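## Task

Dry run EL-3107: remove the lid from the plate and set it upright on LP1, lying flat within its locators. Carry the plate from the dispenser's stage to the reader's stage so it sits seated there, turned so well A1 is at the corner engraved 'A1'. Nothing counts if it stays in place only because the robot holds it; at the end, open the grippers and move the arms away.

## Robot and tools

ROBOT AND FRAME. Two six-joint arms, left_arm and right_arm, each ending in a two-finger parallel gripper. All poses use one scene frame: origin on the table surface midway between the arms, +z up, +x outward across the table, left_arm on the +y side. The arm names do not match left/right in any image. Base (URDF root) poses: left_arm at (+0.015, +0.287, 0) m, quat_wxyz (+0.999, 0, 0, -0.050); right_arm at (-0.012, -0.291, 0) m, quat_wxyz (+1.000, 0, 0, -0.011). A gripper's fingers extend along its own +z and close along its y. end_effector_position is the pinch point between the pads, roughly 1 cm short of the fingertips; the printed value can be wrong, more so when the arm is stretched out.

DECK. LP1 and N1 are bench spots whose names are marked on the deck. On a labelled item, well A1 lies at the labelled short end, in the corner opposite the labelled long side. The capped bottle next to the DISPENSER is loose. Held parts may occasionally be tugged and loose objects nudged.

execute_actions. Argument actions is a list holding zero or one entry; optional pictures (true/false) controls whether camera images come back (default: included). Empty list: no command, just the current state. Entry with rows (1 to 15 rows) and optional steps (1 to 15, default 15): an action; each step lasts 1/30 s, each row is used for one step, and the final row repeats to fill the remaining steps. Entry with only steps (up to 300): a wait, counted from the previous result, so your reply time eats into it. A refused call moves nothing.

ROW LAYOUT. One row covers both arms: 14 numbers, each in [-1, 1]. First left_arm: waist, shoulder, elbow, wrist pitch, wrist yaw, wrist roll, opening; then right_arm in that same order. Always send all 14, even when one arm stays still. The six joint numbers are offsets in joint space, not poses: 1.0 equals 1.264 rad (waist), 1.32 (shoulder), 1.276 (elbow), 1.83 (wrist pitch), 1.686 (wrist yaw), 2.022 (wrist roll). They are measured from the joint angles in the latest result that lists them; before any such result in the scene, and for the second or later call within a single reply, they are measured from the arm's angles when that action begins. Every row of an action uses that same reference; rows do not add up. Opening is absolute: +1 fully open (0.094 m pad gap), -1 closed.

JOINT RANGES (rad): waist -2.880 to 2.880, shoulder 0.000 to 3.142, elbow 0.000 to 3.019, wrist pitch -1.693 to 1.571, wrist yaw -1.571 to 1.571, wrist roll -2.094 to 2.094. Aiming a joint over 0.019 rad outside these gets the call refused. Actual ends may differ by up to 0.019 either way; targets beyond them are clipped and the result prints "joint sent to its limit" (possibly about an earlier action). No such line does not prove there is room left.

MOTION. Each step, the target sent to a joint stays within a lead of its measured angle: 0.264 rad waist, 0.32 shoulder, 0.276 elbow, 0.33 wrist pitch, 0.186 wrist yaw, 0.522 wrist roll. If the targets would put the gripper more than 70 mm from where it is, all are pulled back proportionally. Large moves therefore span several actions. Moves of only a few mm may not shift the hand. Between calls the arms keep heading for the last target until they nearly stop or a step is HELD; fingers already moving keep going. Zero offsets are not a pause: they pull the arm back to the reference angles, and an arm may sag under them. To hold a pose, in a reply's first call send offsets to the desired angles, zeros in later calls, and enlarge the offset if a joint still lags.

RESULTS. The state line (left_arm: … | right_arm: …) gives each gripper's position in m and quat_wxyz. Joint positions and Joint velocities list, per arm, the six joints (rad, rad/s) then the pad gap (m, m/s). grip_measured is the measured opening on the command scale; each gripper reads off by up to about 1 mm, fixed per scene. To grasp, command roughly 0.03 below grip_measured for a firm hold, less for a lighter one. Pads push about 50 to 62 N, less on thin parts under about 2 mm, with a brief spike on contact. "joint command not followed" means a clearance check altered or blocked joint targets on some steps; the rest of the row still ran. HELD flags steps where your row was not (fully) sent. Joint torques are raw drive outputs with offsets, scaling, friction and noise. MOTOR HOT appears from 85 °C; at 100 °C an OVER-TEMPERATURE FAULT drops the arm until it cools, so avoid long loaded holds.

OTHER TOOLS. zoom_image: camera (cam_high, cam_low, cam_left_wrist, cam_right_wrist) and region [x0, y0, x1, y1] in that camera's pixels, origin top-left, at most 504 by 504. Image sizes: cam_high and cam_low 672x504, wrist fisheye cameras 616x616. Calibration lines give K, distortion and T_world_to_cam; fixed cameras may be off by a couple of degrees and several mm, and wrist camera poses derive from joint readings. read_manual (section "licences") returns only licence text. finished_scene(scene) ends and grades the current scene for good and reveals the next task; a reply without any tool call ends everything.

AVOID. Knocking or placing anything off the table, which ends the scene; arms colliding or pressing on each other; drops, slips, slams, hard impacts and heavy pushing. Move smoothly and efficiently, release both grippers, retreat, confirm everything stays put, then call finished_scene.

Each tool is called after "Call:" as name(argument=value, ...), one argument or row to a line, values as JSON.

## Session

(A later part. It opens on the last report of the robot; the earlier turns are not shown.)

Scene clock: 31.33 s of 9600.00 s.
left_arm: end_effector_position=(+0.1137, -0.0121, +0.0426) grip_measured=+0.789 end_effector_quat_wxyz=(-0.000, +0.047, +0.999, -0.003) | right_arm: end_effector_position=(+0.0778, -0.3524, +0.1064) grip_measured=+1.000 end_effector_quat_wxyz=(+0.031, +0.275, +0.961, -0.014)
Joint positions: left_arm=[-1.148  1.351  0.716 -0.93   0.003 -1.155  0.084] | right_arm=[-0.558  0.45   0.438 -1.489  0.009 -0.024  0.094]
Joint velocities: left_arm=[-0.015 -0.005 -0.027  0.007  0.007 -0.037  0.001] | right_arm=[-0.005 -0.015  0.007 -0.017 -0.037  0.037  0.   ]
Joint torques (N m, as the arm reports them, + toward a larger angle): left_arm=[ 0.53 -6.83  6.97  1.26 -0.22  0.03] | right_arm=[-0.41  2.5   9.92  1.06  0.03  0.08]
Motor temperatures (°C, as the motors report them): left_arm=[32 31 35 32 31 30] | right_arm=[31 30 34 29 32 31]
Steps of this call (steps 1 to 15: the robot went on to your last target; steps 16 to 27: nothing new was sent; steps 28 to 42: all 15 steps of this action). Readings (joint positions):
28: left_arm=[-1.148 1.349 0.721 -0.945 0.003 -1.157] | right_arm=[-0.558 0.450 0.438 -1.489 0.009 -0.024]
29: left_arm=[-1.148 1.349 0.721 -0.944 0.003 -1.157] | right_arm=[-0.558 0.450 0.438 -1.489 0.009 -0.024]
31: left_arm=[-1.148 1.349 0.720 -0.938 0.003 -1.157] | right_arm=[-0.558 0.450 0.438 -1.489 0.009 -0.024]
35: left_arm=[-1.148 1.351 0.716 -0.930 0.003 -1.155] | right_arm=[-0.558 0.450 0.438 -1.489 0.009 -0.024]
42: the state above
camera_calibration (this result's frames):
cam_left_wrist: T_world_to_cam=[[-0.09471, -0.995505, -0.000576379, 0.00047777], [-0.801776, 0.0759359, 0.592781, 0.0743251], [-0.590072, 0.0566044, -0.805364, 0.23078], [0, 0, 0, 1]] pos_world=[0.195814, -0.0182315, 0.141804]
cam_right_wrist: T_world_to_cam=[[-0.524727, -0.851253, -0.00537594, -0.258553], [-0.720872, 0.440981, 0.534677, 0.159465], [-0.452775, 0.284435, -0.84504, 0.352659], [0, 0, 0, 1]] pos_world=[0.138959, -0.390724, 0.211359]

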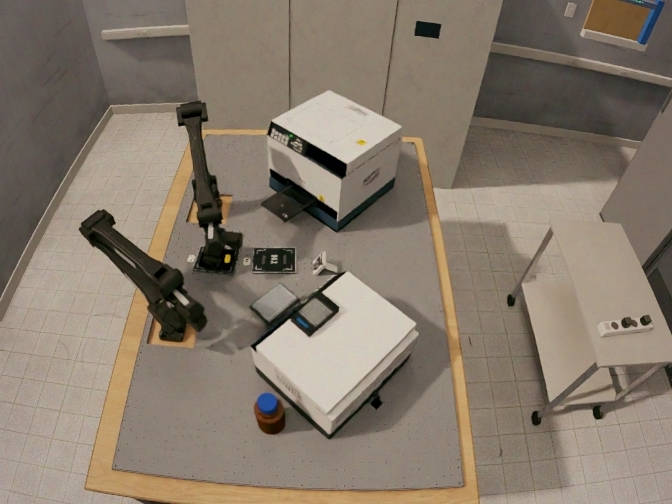

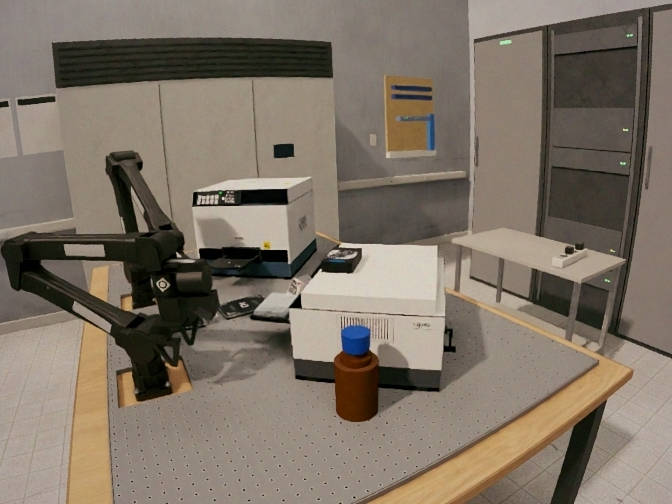

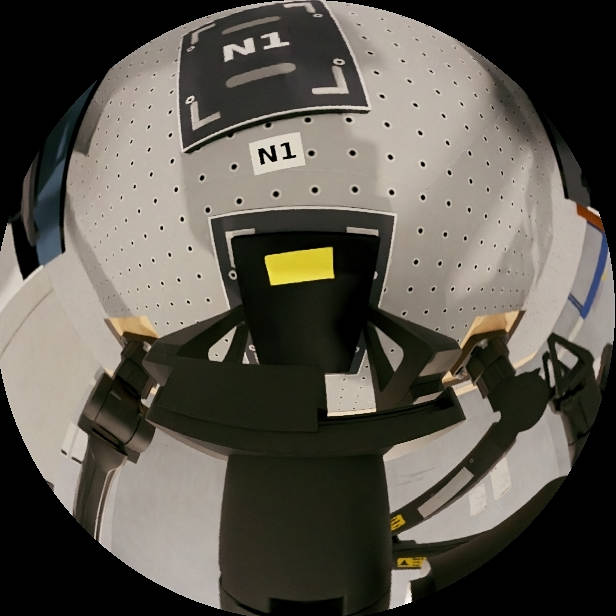

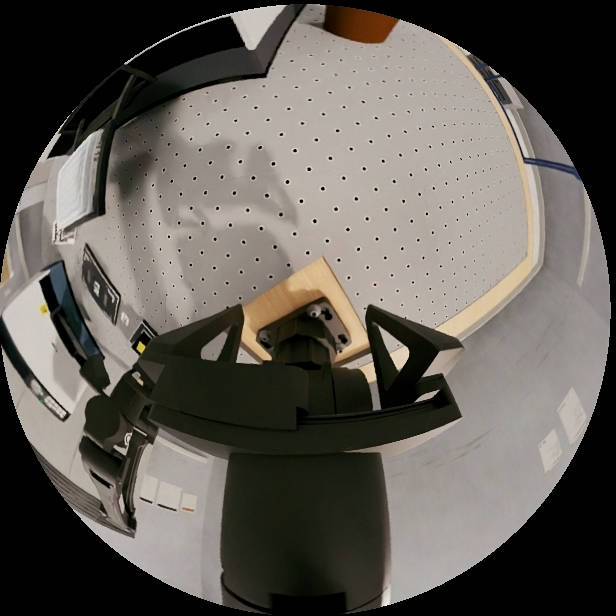

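Call:
execute_actions(
  actions=[],
)

Call:
execute_actions(
  actions=[
    {"rows":[[0,0,0.04,-0.016,0,0,0.76,0,0,0,0,0,0,1]],"steps":12},
  ],
  pictures=false,
)

Call:
execute_actions(
  actions=[
    {"rows":[[0,0,-0.012,0,0,0,0.76,0,0,0,0,0,0,1]],"steps":12},
  ],
)

Call:
zoom_image(
  camera="cam_left_wrist",
  region=[180,160,440,340],
)

Scene clock: 34.60 s of 9600.00 s.
left_arm: end_effector_position=(+0.1137, -0.0121, +0.0426) grip_measured=+0.789 end_effector_quat_wxyz=(-0.000, +0.047, +0.999, -0.003) | right_arm: end_effector_position=(+0.0778, -0.3524, +0.1064) grip_measured=+1.000 end_effector_quat_wxyz=(+0.031, +0.275, +0.961, -0.014)
Joint positions: left_arm=[-1.148  1.351  0.716 -0.93   0.003 -1.155  0.084] | right_arm=[-0.558  0.45   0.438 -1.489  0.009 -0.024  0.094]
Joint velocities: left_arm=[ 0.005 -0.015 -0.017 -0.002 -0.022 -0.022 -0.001] | right_arm=[-0.015 -0.005 -0.017  0.002 -0.051 -0.007  0.   ]
Joint torques (N m, as the arm reports them, + toward a larger angle): left_arm=[ 0.17 -6.7   7.16  1.14 -0.22  0.01] | right_arm=[-0.39  2.49  9.93  1.07  0.03  0.08]
Motor temperatures (°C, as the motors report them): left_arm=[32 31 35 32 31 30] | right_arm=[31 30 34 29 32 31]
Steps of this call (steps 1 to 15: the robot went on to your last target; steps 16 to 90: nothing new was sent; then 0.27 s passed at rest). Readings (joint positions):
1: left_arm=[-1.148 1.351 0.716 -0.930 0.003 -1.155] | right_arm=[-0.558 0.450 0.438 -1.489 0.009 -0.024]
2: left_arm=[-1.148 1.351 0.716 -0.930 0.003 -1.155] | right_arm=[-0.558 0.450 0.438 -1.489 0.009 -0.024]
4: left_arm=[-1.148 1.351 0.716 -0.930 0.003 -1.155] | right_arm=[-0.558 0.450 0.438 -1.489 0.009 -0.024]
8: left_arm=[-1.148 1.351 0.716 -0.930 0.003 -1.155] | right_arm=[-0.558 0.450 0.438 -1.489 0.009 -0.024]
90: the state above
All arms were judged still, so your last target was given up. Only a new action makes them travel on or press farther. Fingers that are still opening or closing keep moving.
camera_calibration (this result's frames):
cam_left_wrist: T_world_to_cam=[[-0.09471, -0.995505, -0.000576379, 0.00047777], [-0.801776, 0.0759359, 0.592781, 0.0743251], [-0.590072, 0.0566044, -0.805364, 0.23078], [0, 0, 0, 1]] pos_world=[0.195814, -0.0182315, 0.141804]
cam_right_wrist: T_world_to_cam=[[-0.524727, -0.851253, -0.00537594, -0.258553], [-0.720872, 0.440981, 0.534677, 0.159465], [-0.452775, 0.284435, -0.84504, 0.352659], [0, 0, 0, 1]] pos_world=[0.138959, -0.390724, 0.211359]

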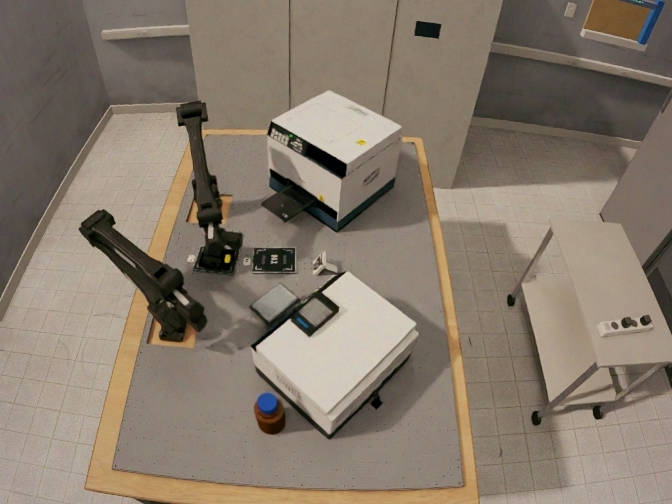

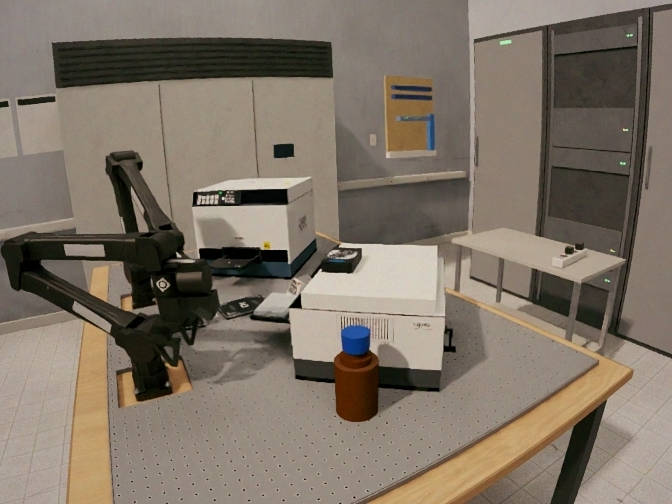

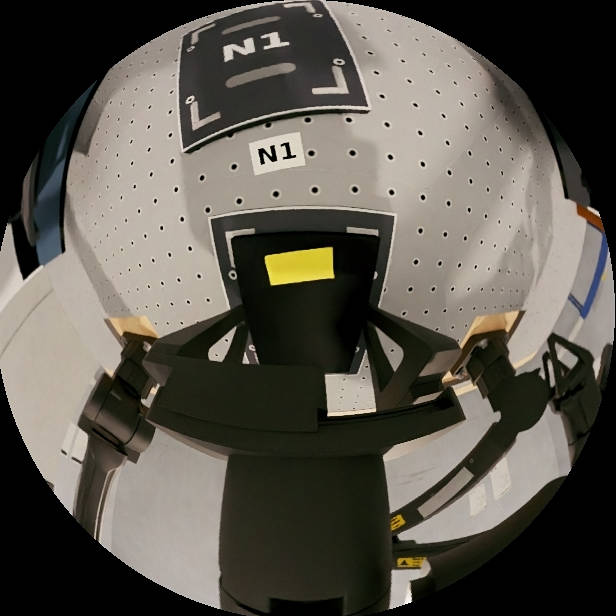

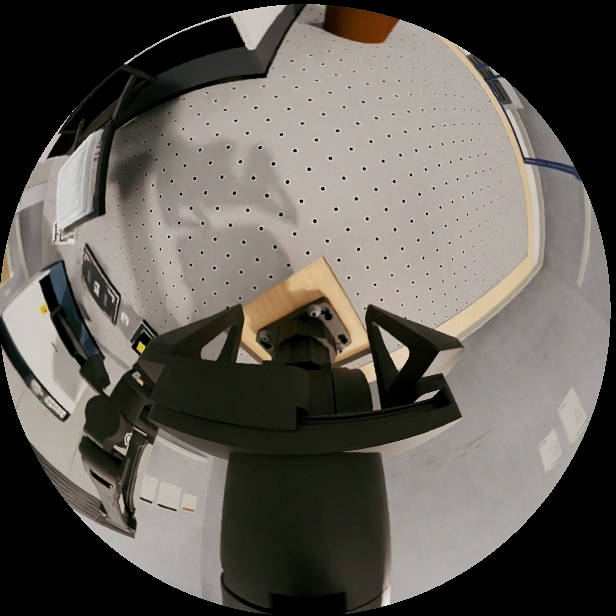

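Scene clock: 35.00 s of 9600.00 s.
left_arm: end_effector_position=(+0.1137, -0.0119, +0.0448) grip_measured=+0.789 end_effector_quat_wxyz=(-0.002, +0.047, +0.999, -0.000) | right_arm: end_effector_position=(+0.0778, -0.3524, +0.1064) grip_measured=+1.000 end_effector_quat_wxyz=(+0.031, +0.275, +0.961, -0.014)
Joint positions: left_arm=[-1.148  1.351  0.724 -0.944  0.003 -1.154  0.084] | right_arm=[-0.558  0.45   0.438 -1.489  0.009 -0.024  0.094]
Joint velocities: left_arm=[-0.015 -0.005 -0.007  0.002  0.007 -0.007  0.001] | right_arm=[-0.015  0.005  0.002 -0.002 -0.037  0.022  0.   ]
Joint torques (N m, as the arm reports them, + toward a larger angle): left_arm=[ 1.47 -8.81 11.8  -0.4  -0.24  0.01] | right_arm=[-0.38  2.48  9.93  1.07  0.03  0.08]
Motor temperatures (°C, as the motors report them): left_arm=[32 31 35 32 31 30] | right_arm=[31 30 34 29 32 31]
Steps of this call (steps 1 to 12: all 12 steps of this action). Readings (joint positions):
1: left_arm=[-1.148 1.351 0.718 -0.932 0.003 -1.154] | right_arm=[-0.558 0.450 0.438 -1.489 0.009 -0.024]
2: left_arm=[-1.148 1.351 0.721 -0.937 0.003 -1.154] | right_arm=[-0.558 0.450 0.438 -1.489 0.009 -0.024]
4: left_arm=[-1.148 1.351 0.723 -0.942 0.003 -1.154] | right_arm=[-0.558 0.450 0.438 -1.489 0.009 -0.024]
8: left_arm=[-1.148 1.351 0.724 -0.944 0.003 -1.154] | right_arm=[-0.558 0.450 0.438 -1.489 0.009 -0.024]
12: the state above

Scene clock: 35.40 s of 9600.00 s.
left_arm: end_effector_position=(+0.1119, -0.0066, +0.0412) grip_measured=+0.789 end_effector_quat_wxyz=(-0.004, +0.047, +0.999, +0.005) | right_arm: end_effector_position=(+0.0778, -0.3524, +0.1064) grip_measured=+1.000 end_effector_quat_wxyz=(+0.031, +0.275, +0.961, -0.014)
Joint positions: left_arm=[-1.148  1.351  0.712 -0.944  0.003 -1.154  0.084] | right_arm=[-0.558  0.45   0.438 -1.489  0.009 -0.024  0.094]
Joint velocities: left_arm=[-0.005  0.005  0.002 -0.007 -0.007 -0.007 -0.002] | right_arm=[ 0.015 -0.015 -0.012 -0.002 -0.081 -0.037  0.   ]
Joint torques (N m, as the arm reports them, + toward a larger angle): left_arm=[ 1.89 -8.11  7.67  0.31 -0.26  0.05] | right_arm=[-0.37  2.51  9.93  1.06  0.03  0.08]
Motor temperatures (°C, as the motors report them): left_arm=[32 31 35 32 31 30] | right_arm=[31 30 34 29 32 31]
Steps of this call (steps 1 to 12: all 12 steps of this action). Readings (joint positions):
1: left_arm=[-1.148 1.351 0.723 -0.944 0.003 -1.154] | right_arm=[-0.558 0.450 0.438 -1.489 0.009 -0.024]
2: left_arm=[-1.148 1.351 0.721 -0.944 0.003 -1.154] | right_arm=[-0.558 0.450 0.438 -1.489 0.009 -0.024]
4: left_arm=[-1.148 1.351 0.716 -0.944 0.003 -1.154] | right_arm=[-0.558 0.450 0.438 -1.489 0.009 -0.024]
8: left_arm=[-1.148 1.351 0.712 -0.944 0.003 -1.154] | right_arm=[-0.558 0.450 0.438 -1.489 0.009 -0.024]
12: the state above
camera_calibration (this result's frames):
cam_left_wrist: T_world_to_cam=[[-0.095146, -0.9953, -0.0180072, 0.00648291], [-0.798144, 0.0654634, 0.598899, 0.0725495], [-0.594906, 0.0713552, -0.800622, 0.228727], [0, 0, 0, 1]] pos_world=[0.194593, -0.0146178, 0.139791]
cam_right_wrist: T_world_to_cam=[[-0.524727, -0.851253, -0.00537594, -0.258553], [-0.720872, 0.440981, 0.534677, 0.159465], [-0.452775, 0.284435, -0.84504, 0.352659], [0, 0, 0, 1]] pos_world=[0.138959, -0.390724, 0.211359]

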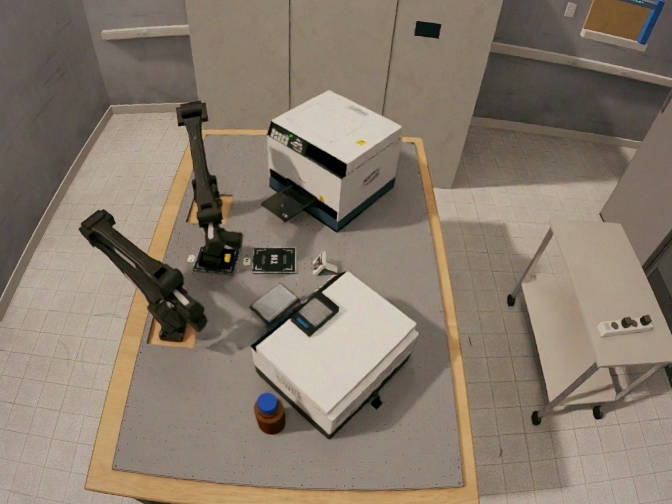

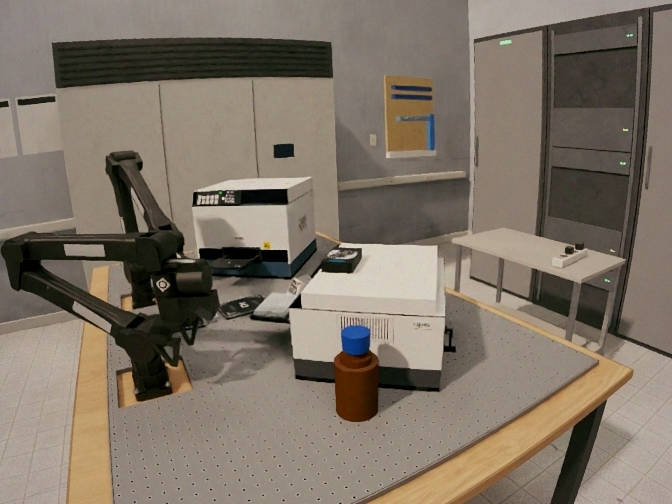

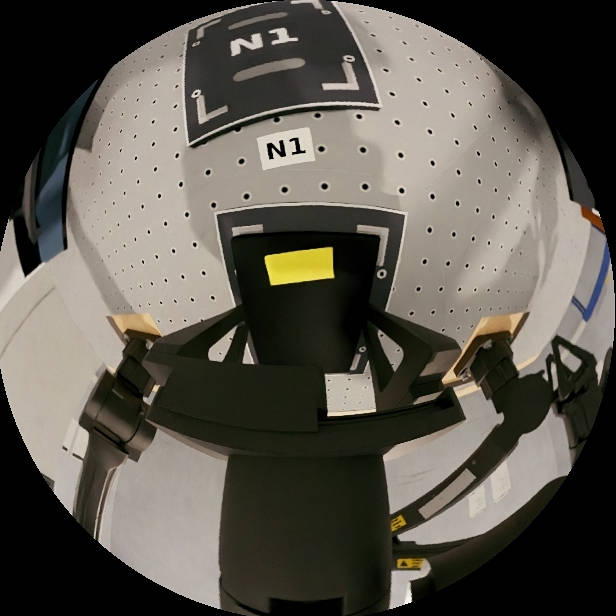

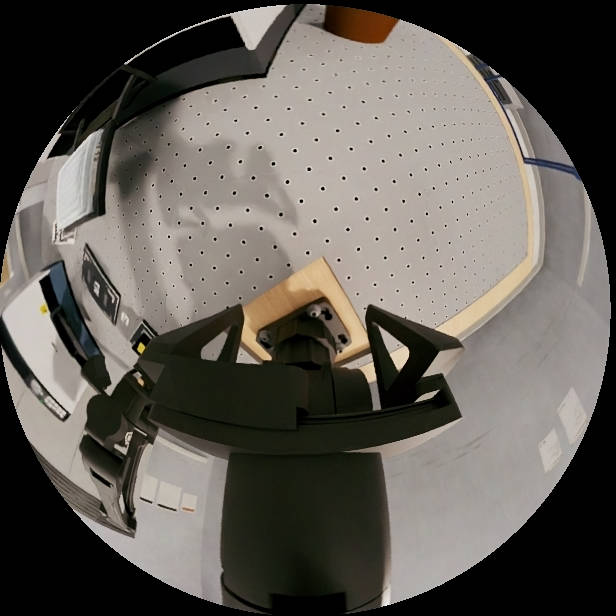

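Region (180, 160, 440, 340) of cam_left_wrist's 616x616 image, scaled by 1.938, with more detail than that image has; it fills the top 349 rows of this view, and the rest is white.

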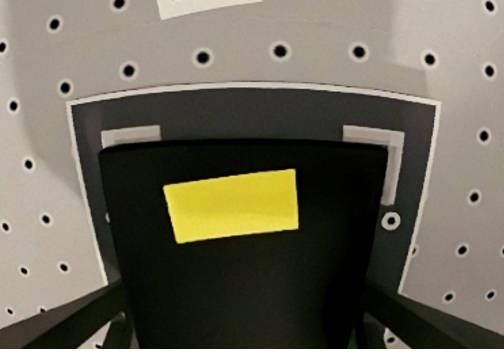

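Call:
execute_actions(
  actions=[
    {"rows":[[0,0,0.045,0,0,0,0.76,0,0,0,0,0,0,1],[0,0,0.045,0,0,0,0.76,0,0,0,0,0,0,1],[0,0,0.045,0,0,0,0.76,0,0,0,0,0,0,1],[0,0,0.045,0,0,0,0.76,0,0,0,0,0,0,1],[0,0,0.045,0.008,0,0,0.76,0,0,0,0,0,0,1],[0,0,0.04,0.014,0,0,0.76,0,0,0,0,0,0,1],[0,0,0.03,0.014,0,0,0.76,0,0,0,0,0,0,1],[0,0,0.01,0.014,0,0,0.76,0,0,0,0,0,0,1],[0,0,0.005,0.014,0,0,0.76,0,0,0,0,0,0,1],[0,0,0,0.014,0,0,0.76,0,0,0,0,0,0,1]]},
  ],
)

Call:
zoom_image(
  camera="cam_left_wrist",
  region=[180,160,440,340],
)

Scene clock: 37.30 s of 9600.00 s.
left_arm: end_effector_position=(+0.1137, -0.0120, +0.0431) grip_measured=+0.789 end_effector_quat_wxyz=(-0.001, +0.047, +0.999, -0.003) | right_arm: end_effector_position=(+0.0778, -0.3524, +0.1064) grip_measured=+1.000 end_effector_quat_wxyz=(+0.031, +0.275, +0.961, -0.014)
Joint positions: left_arm=[-1.148  1.351  0.718 -0.933  0.003 -1.154  0.084] | right_arm=[-0.558  0.45   0.438 -1.489  0.009 -0.024  0.094]
Joint velocities: left_arm=[-0.005  0.005 -0.002  0.007 -0.037  0.051  0.   ] | right_arm=[-0.005 -0.005 -0.012 -0.007 -0.037 -0.007  0.   ]
Joint torques (N m, as the arm reports them, + toward a larger angle): left_arm=[ 1.83 -8.4   7.23  0.84 -0.22  0.01] | right_arm=[-0.41  2.54  9.93  1.07  0.03  0.08]
Motor temperatures (°C, as the motors report them): left_arm=[32 31 35 32 31 30] | right_arm=[31 30 34 29 32 31]
Steps of this call (steps 1 to 15: the robot went on to your last target; steps 16 to 42: nothing new was sent; steps 43 to 57: all 15 steps of this action). Readings (joint positions):
43: left_arm=[-1.148 1.351 0.713 -0.944 0.003 -1.154] | right_arm=[-0.558 0.450 0.438 -1.489 0.009 -0.024]
44: left_arm=[-1.148 1.351 0.715 -0.944 0.003 -1.154] | right_arm=[-0.558 0.450 0.438 -1.489 0.009 -0.024]
46: left_arm=[-1.148 1.351 0.720 -0.944 0.003 -1.154] | right_arm=[-0.558 0.450 0.438 -1.489 0.009 -0.024]
50: left_arm=[-1.148 1.351 0.724 -0.936 0.003 -1.154] | right_arm=[-0.558 0.450 0.438 -1.489 0.009 -0.024]
57: the state above
camera_calibration (this result's frames):
cam_left_wrist: T_world_to_cam=[[-0.0950907, -0.995466, -0.00231946, 0.000709926], [-0.80139, 0.0751691, 0.5934, 0.0739279], [-0.590536, 0.0582856, -0.804904, 0.23118], [0, 0, 0, 1]] pos_world=[0.195833, -0.0183249, 0.142211]
cam_right_wrist: T_world_to_cam=[[-0.524727, -0.851253, -0.00537594, -0.258553], [-0.720872, 0.440981, 0.534677, 0.159465], [-0.452775, 0.284435, -0.84504, 0.352659], [0, 0, 0, 1]] pos_world=[0.138959, -0.390724, 0.211359]

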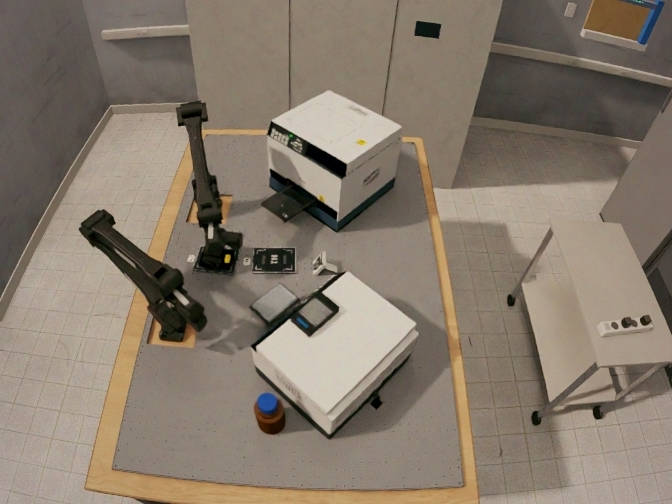

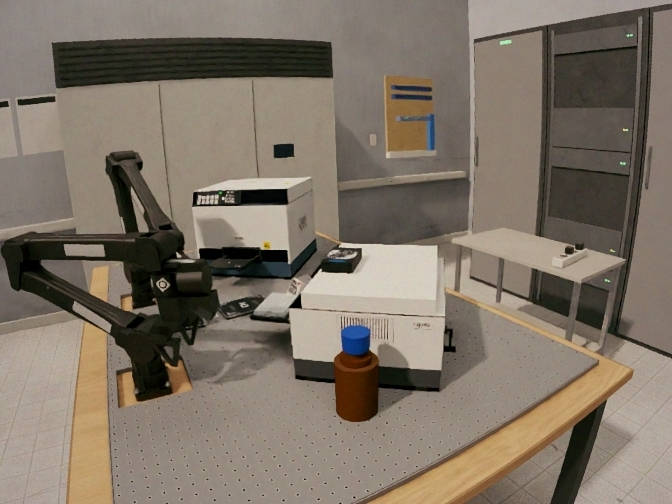

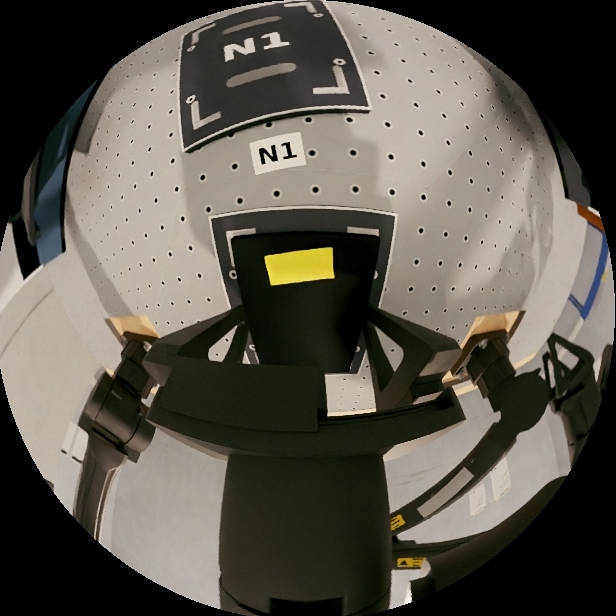

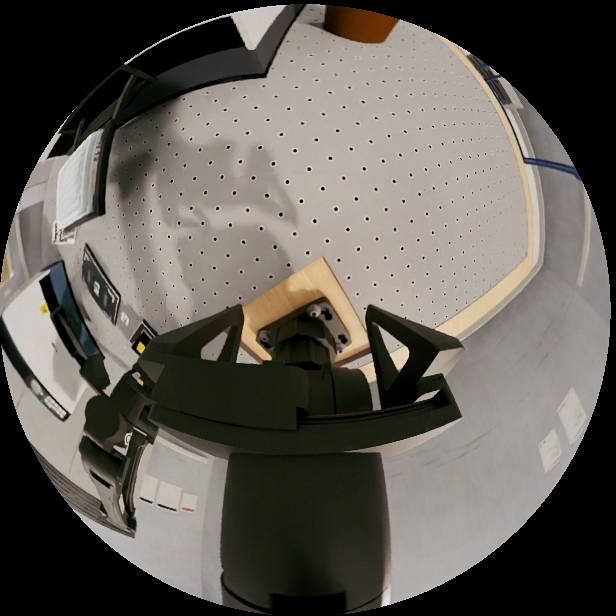

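Region (180, 160, 440, 340) of cam_left_wrist's 616x616 image, scaled by 1.938, with more detail than that image has; it fills the top 349 rows of this view, and the rest is white.

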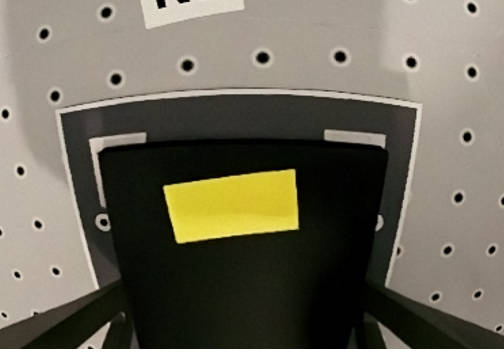

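Call:
execute_actions(
  actions=[
    {"rows":[[0,0,-0.011,0,0,0,0.76,0,0,0,0,0,0,1]],"steps":12},
  ],
)

Call:
zoom_image(
  camera="cam_left_wrist",
  region=[180,160,440,340],
)

Scene clock: 38.20 s of 9600.00 s.
left_arm: end_effector_position=(+0.1123, -0.0088, +0.0408) grip_measured=+0.789 end_effector_quat_wxyz=(-0.003, +0.047, +0.999, +0.000) | right_arm: end_effector_position=(+0.0778, -0.3524, +0.1064) grip_measured=+1.000 end_effector_quat_wxyz=(+0.031, +0.275, +0.961, -0.014)
Joint positions: left_arm=[-1.148  1.351  0.711 -0.933  0.005 -1.154  0.084] | right_arm=[-0.558  0.45   0.438 -1.489  0.009 -0.024  0.094]
Joint velocities: left_arm=[-0.005 -0.024 -0.002 -0.022 -0.007 -0.11  -0.   ] | right_arm=[-0.005 -0.005  0.002  0.017 -0.066 -0.037  0.   ]
Joint torques (N m, as the arm reports them, + toward a larger angle): left_arm=[ 1.69 -8.49  7.05  0.16 -0.33  0.08] | right_arm=[-0.38  2.51  9.93  1.06  0.03  0.08]
Motor temperatures (°C, as the motors report them): left_arm=[32 31 35 32 31 30] | right_arm=[31 30 34 29 32 31]
Steps of this call (steps 1 to 15: the robot went on to your last target; steps 16 to 27: all 12 steps of this action). Readings (joint positions):
16: left_arm=[-1.148 1.351 0.717 -0.933 0.003 -1.154] | right_arm=[-0.558 0.450 0.438 -1.489 0.009 -0.024]
17: left_arm=[-1.148 1.351 0.717 -0.933 0.003 -1.154] | right_arm=[-0.558 0.450 0.438 -1.489 0.009 -0.024]
19: left_arm=[-1.148 1.351 0.713 -0.933 0.003 -1.154] | right_arm=[-0.558 0.450 0.438 -1.489 0.009 -0.024]
23: left_arm=[-1.148 1.351 0.711 -0.933 0.005 -1.154] | right_arm=[-0.558 0.450 0.438 -1.489 0.009 -0.024]
27: the state above
camera_calibration (this result's frames):
cam_left_wrist: T_world_to_cam=[[-0.0951136, -0.995433, -0.00816937, 0.00394683], [-0.798945, 0.0714384, 0.597147, 0.0734304], [-0.593836, 0.0633236, -0.80209, 0.22868], [0, 0, 0, 1]] pos_world=[0.194841, -0.0157978, 0.139606]
cam_right_wrist: T_world_to_cam=[[-0.524727, -0.851253, -0.00537594, -0.258553], [-0.720872, 0.440981, 0.534677, 0.159465], [-0.452775, 0.284435, -0.84504, 0.352659], [0, 0, 0, 1]] pos_world=[0.138959, -0.390724, 0.211359]

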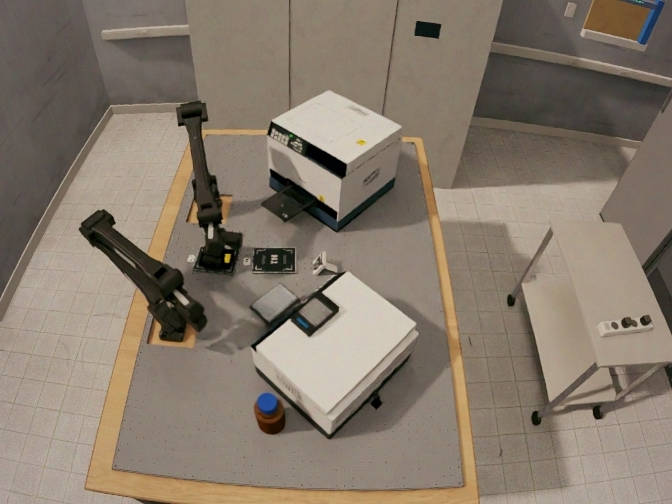

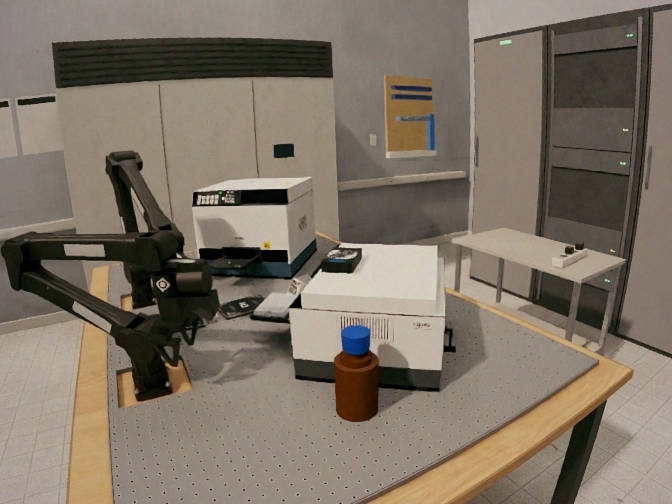

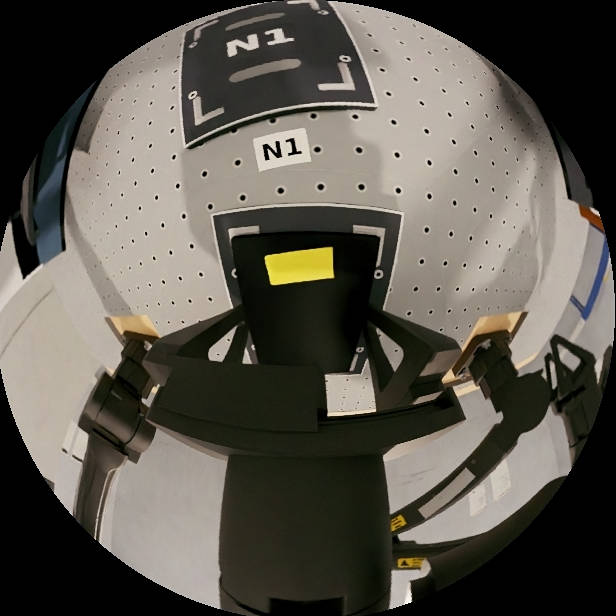

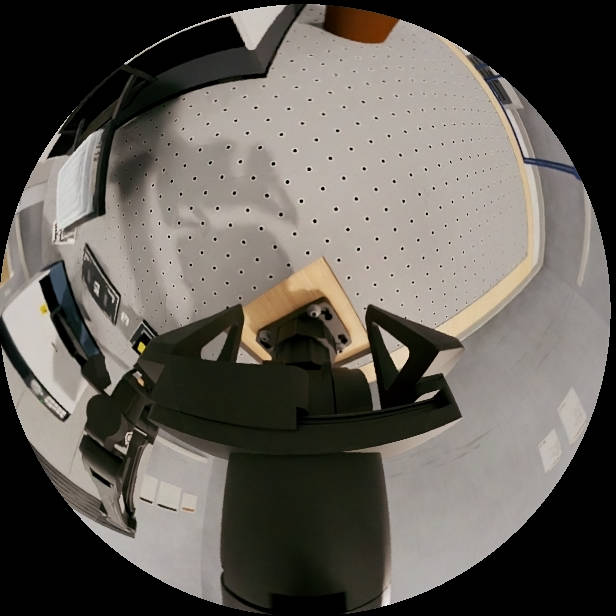

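Region (180, 160, 440, 340) of cam_left_wrist's 616x616 image, scaled by 1.938, with more detail than that image has; it fills the top 349 rows of this view, and the rest is white.

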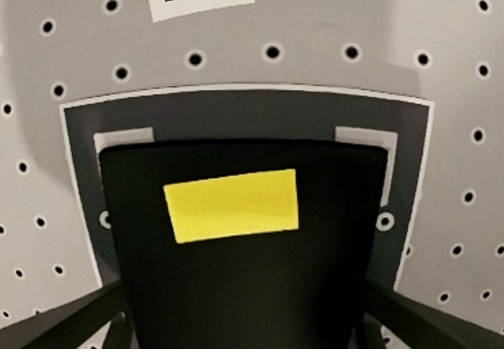

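Nearly centred. Lower straight, release, lift.

Call:
execute_actions(
  actions=[
    {"rows":[[0,0,-0.008,0.013,0,0,0.76,0,0,0,0,0,0,1]],"steps":10},
  ],
)

Call:
zoom_image(
  camera="cam_left_wrist",
  region=[180,160,440,340],
)

Call:
execute_actions(
  actions=[
    {"rows":[[0,0,0,0,0,0,0.8,0,0,0,0,0,0,1],[0,0,0,0,0,0,0.85,0,0,0,0,0,0,1],[0,0,0,0,0,0,0.9,0,0,0,0,0,0,1],[0,0,0,0,0,0,1,0,0,0,0,0,0,1]],"steps":9},
  ],
  pictures=false,
)

Call:
execute_actions(
  actions=[
    {"rows":[[-0,-0.01,0.04,-0.01,0,0,1,0,0,0,0,0,0,1],[0,-0.02,0.06,-0.025,0,0,1,0,0,0,0,0,0,1],[0,-0.03,0.08,-0.04,0,0,1,0,0,0,0,0,0,1],[0,-0.03,0.1,-0.06,0,0,1,0,0,0,0,0,0,1],[0,-0.03,0.13,-0.08,0,0,1,0,0,0,0,0,0,1],[0,-0.03,0.16,-0.1,0,0,1,0,0,0,0,0,0,1],[0,-0.03,0.2,-0.13,0,0,1,0,0,0,0,0,0,1],[0,-0.03,0.24,-0.16,0,0,1,0,0,0,0,0,0,1],[0,-0.03,0.28,-0.19,0,0,1,0,0,0,0,0,0,1],[0,-0.03,0.32,-0.22,0,0,1,0,0,0,0,0,0,1]]},
  ],
)

Call:
zoom_image(
  camera="cam_left_wrist",
  region=[130,180,430,400],
)

Scene clock: 40.20 s of 9600.00 s.
left_arm: end_effector_position=(+0.1122, -0.0091, +0.0406) grip_measured=+0.789 end_effector_quat_wxyz=(-0.003, +0.047, +0.999, -0.001) | right_arm: end_effector_position=(+0.0778, -0.3524, +0.1064) grip_measured=+1.000 end_effector_quat_wxyz=(+0.031, +0.275, +0.961, -0.014)
Joint positions: left_arm=[-1.148  1.351  0.71  -0.931  0.006 -1.154  0.084] | right_arm=[-0.558  0.45   0.438 -1.489  0.009 -0.024  0.094]
Joint velocities: left_arm=[-0.005 -0.005 -0.007  0.007  0.007  0.007 -0.001] | right_arm=[-0.005 -0.015 -0.002  0.002 -0.066 -0.007  0.   ]
Joint torques (N m, as the arm reports them, + toward a larger angle): left_arm=[ 1.38 -7.95  7.03  0.82 -0.3   0.05] | right_arm=[-0.36  2.47  9.93  1.06  0.03  0.08]
Motor temperatures (°C, as the motors report them): left_arm=[32 31 35 32 31 30] | right_arm=[31 30 34 29 32 31]
Steps of this call (steps 1 to 15: the robot went on to your last target; steps 16 to 50: nothing new was sent; steps 51 to 60: all 10 steps of this action). Readings (joint positions):
51: left_arm=[-1.148 1.351 0.711 -0.932 0.005 -1.154] | right_arm=[-0.558 0.450 0.438 -1.489 0.009 -0.024]
52: left_arm=[-1.148 1.351 0.710 -0.931 0.006 -1.154] | right_arm=[-0.558 0.450 0.438 -1.489 0.009 -0.024]
54: left_arm=[-1.148 1.351 0.710 -0.931 0.006 -1.154] | right_arm=[-0.558 0.450 0.438 -1.489 0.009 -0.024]
58: left_arm=[-1.148 1.351 0.710 -0.931 0.006 -1.154] | right_arm=[-0.558 0.450 0.438 -1.489 0.009 -0.024]
60: the state above
camera_calibration (this result's frames):
cam_left_wrist: T_world_to_cam=[[-0.095113, -0.995448, -0.00611655, 0.00353877], [-0.798874, 0.0726619, 0.597094, 0.0735739], [-0.593931, 0.0616777, -0.802148, 0.228493], [0, 0, 0, 1]] pos_world=[0.194822, -0.0159163, 0.139376]
cam_right_wrist: T_world_to_cam=[[-0.524727, -0.851253, -0.00537594, -0.258553], [-0.720872, 0.440981, 0.534677, 0.159465], [-0.452775, 0.284435, -0.84504, 0.352659], [0, 0, 0, 1]] pos_world=[0.138959, -0.390724, 0.211359]

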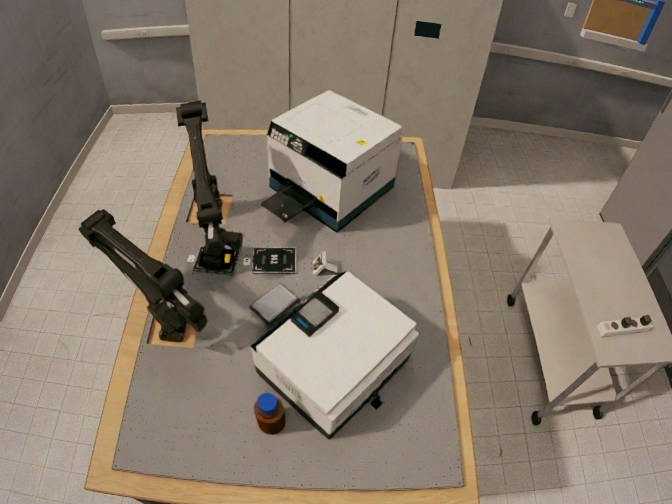

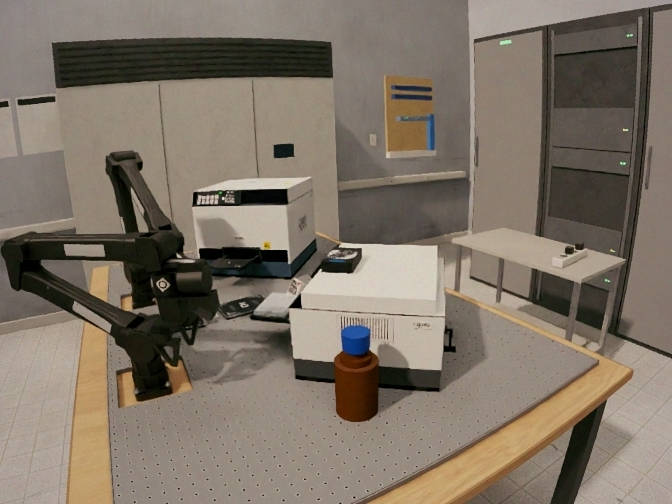

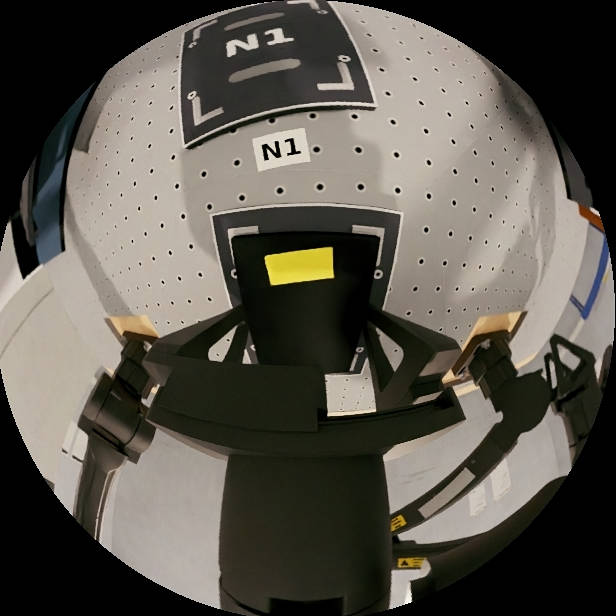

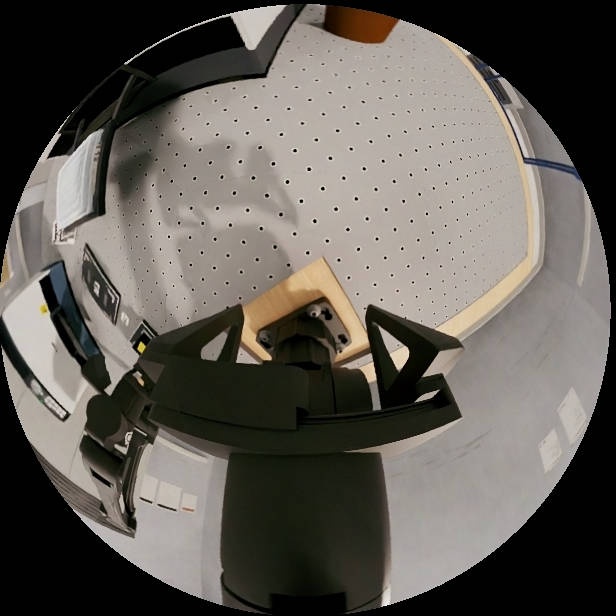

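Region (180, 160, 440, 340) of cam_left_wrist's 616x616 image, scaled by 1.938, with more detail than that image has; it fills the top 349 rows of this view, and the rest is white.

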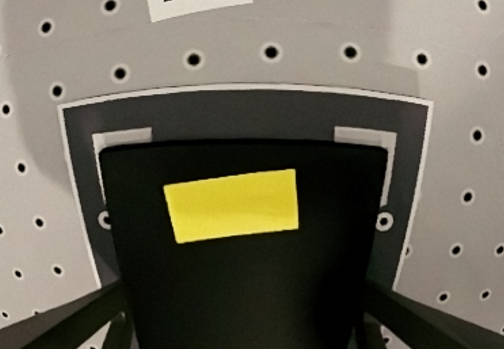

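Scene clock: 40.50 s of 9600.00 s.
left_arm: end_effector_position=(+0.1122, -0.0091, +0.0406) grip_measured=+1.000 end_effector_quat_wxyz=(-0.003, +0.047, +0.999, -0.001) | right_arm: end_effector_position=(+0.0778, -0.3524, +0.1064) grip_measured=+1.000 end_effector_quat_wxyz=(+0.031, +0.275, +0.961, -0.014)
Joint positions: left_arm=[-1.148  1.351  0.71  -0.931  0.006 -1.154  0.094] | right_arm=[-0.558  0.45   0.438 -1.489  0.009 -0.024  0.094]
Joint velocities: left_arm=[-0.005  0.015 -0.002 -0.022 -0.007  0.066  0.   ] | right_arm=[ 0.005  0.005 -0.002  0.012  0.066 -0.066  0.   ]
Joint torques (N m, as the arm reports them, + toward a larger angle): left_arm=[ 1.19 -8.06  7.75 -0.07 -0.26 -0.03] | right_arm=[-0.4   2.51  9.94  1.07  0.03  0.08]
Motor temperatures (°C, as the motors report them): left_arm=[32 31 35 32 31 30] | right_arm=[31 30 34 29 32 31]
Steps of this call (steps 1 to 9: all 9 steps of this action). Readings (joint positions):
1: left_arm=[-1.148 1.351 0.710 -0.931 0.006 -1.154] | right_arm=[-0.558 0.450 0.438 -1.489 0.009 -0.024]
2: left_arm=[-1.148 1.351 0.710 -0.931 0.006 -1.154] | right_arm=[-0.558 0.450 0.438 -1.489 0.009 -0.024]
4: left_arm=[-1.148 1.351 0.710 -0.931 0.006 -1.154] | right_arm=[-0.558 0.450 0.438 -1.489 0.009 -0.024]
8: left_arm=[-1.148 1.351 0.710 -0.931 0.006 -1.154] | right_arm=[-0.558 0.450 0.438 -1.489 0.009 -0.024]
9: the state above

Scene clock: 41.00 s of 9600.00 s.
left_arm: end_effector_position=(+0.1325, -0.0699, +0.1771) grip_measured=+1.000 end_effector_quat_wxyz=(+0.002, +0.047, +0.999, -0.015) | right_arm: end_effector_position=(+0.0778, -0.3524, +0.1064) grip_measured=+1.000 end_effector_quat_wxyz=(+0.031, +0.275, +0.961, -0.014)
Joint positions: left_arm=[-1.148  1.33   1.088 -1.299  0.006 -1.154  0.094] | right_arm=[-0.558  0.45   0.438 -1.489  0.009 -0.024  0.094]
Joint velocities: left_arm=[-0.005 -0.239  0.383 -0.178 -0.007  0.022  0.   ] | right_arm=[ 0.005  0.005 -0.012 -0.007  0.007  0.051  0.   ]
Joint torques (N m, as the arm reports them, + toward a larger angle): left_arm=[  1.76 -10.36  10.12  -0.4   -0.22   0.05] | right_arm=[-0.4   2.53  9.93  1.06  0.03  0.08]
Motor temperatures (°C, as the motors report them): left_arm=[32 31 35 32 31 30] | right_arm=[31 30 34 29 32 31]
Steps of this call (steps 1 to 15: all 15 steps of this action). Readings (joint positions):
1: left_arm=[-1.148 1.351 0.711 -0.931 0.006 -1.154] | right_arm=[-0.558 0.450 0.438 -1.489 0.009 -0.024]
2: left_arm=[-1.148 1.351 0.714 -0.937 0.006 -1.154] | right_arm=[-0.558 0.450 0.438 -1.489 0.009 -0.024]
4: left_arm=[-1.148 1.349 0.736 -0.976 0.006 -1.154] | right_arm=[-0.558 0.450 0.438 -1.489 0.009 -0.024]
8: left_arm=[-1.148 1.345 0.849 -1.103 0.006 -1.154] | right_arm=[-0.558 0.450 0.438 -1.489 0.009 -0.024]
15: the state above
camera_calibration (this result's frames):
cam_left_wrist: T_world_to_cam=[[-0.095192, -0.995217, 0.0219273, -0.0591006], [-0.804391, 0.0898785, 0.587263, 0.0162993], [-0.586425, 0.0382646, -0.809099, 0.352392], [0, 0, 0, 1]] pos_world=[0.214137, -0.0737671, 0.276844]
cam_right_wrist: T_world_to_cam=[[-0.524727, -0.851253, -0.00537594, -0.258553], [-0.720872, 0.440981, 0.534677, 0.159465], [-0.452775, 0.284435, -0.84504, 0.352659], [0, 0, 0, 1]] pos_world=[0.138959, -0.390724, 0.211359]

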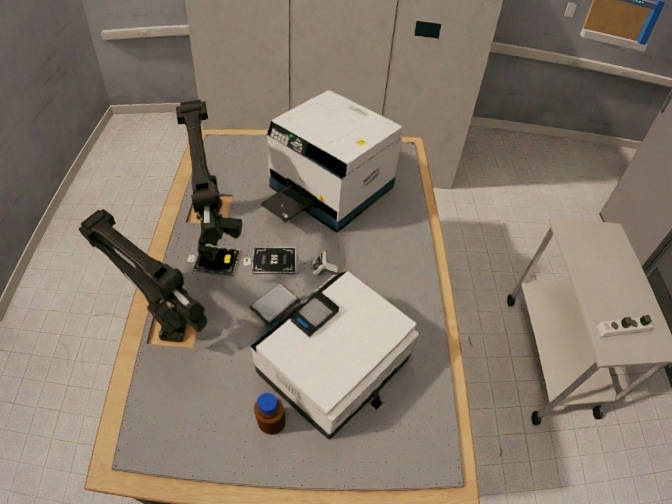

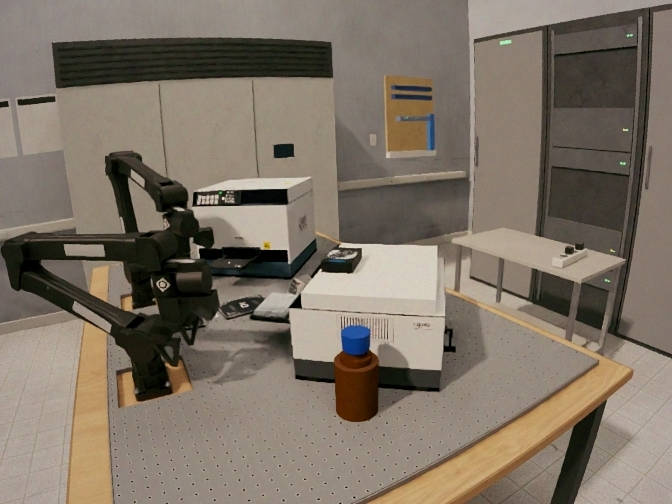

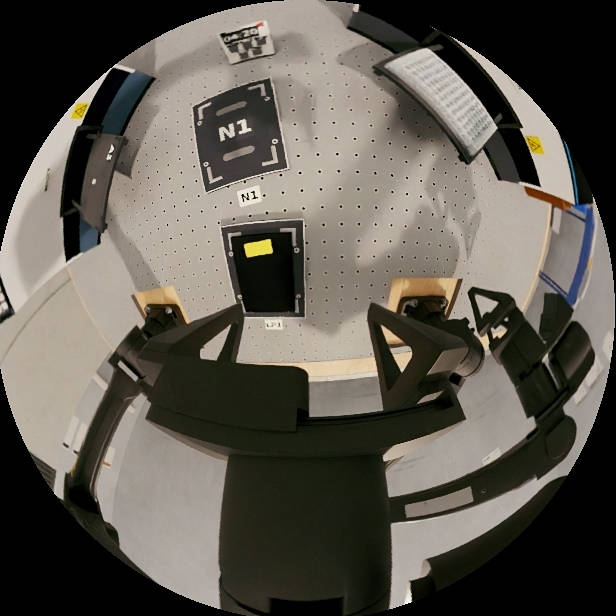

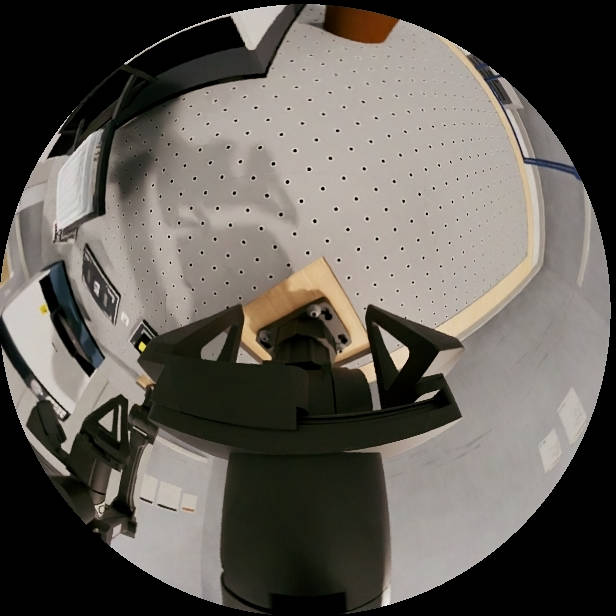

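Region (130, 180, 430, 400) of cam_left_wrist's 616x616 image, scaled by 1.680, with more detail than that image has; it fills the top 370 rows of this view, and the rest is white.

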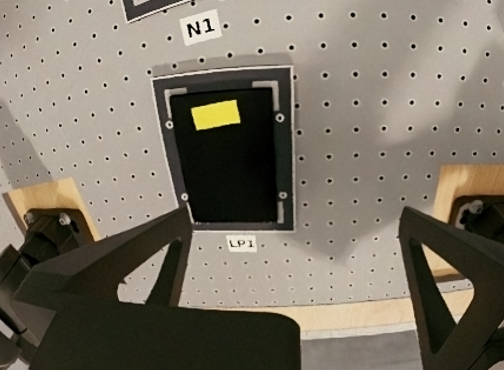

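Call:
zoom_image(
  camera="cam_left_wrist",
  region=[205,210,325,330],
)

Call:
zoom_image(
  camera="cam_high",
  region=[180,235,310,290],
)

Region (205, 210, 325, 330) of cam_left_wrist's 616x616 image, scaled by 4.200, with more detail than that image has.

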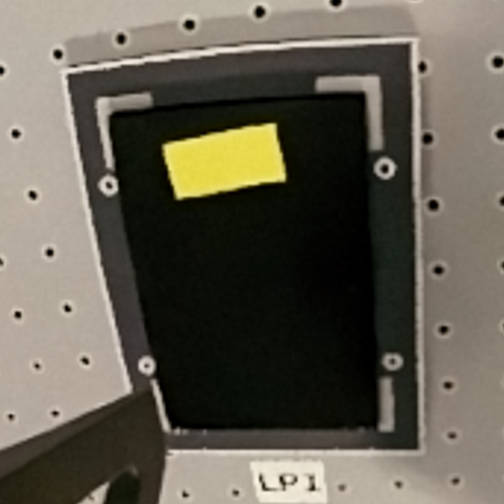

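Region (180, 235, 310, 290) of cam_high's 672x504 image, scaled by 3.877, with more detail than that image has; it fills the top 213 rows of this view, and the rest is white.

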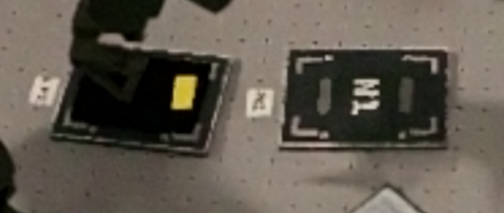

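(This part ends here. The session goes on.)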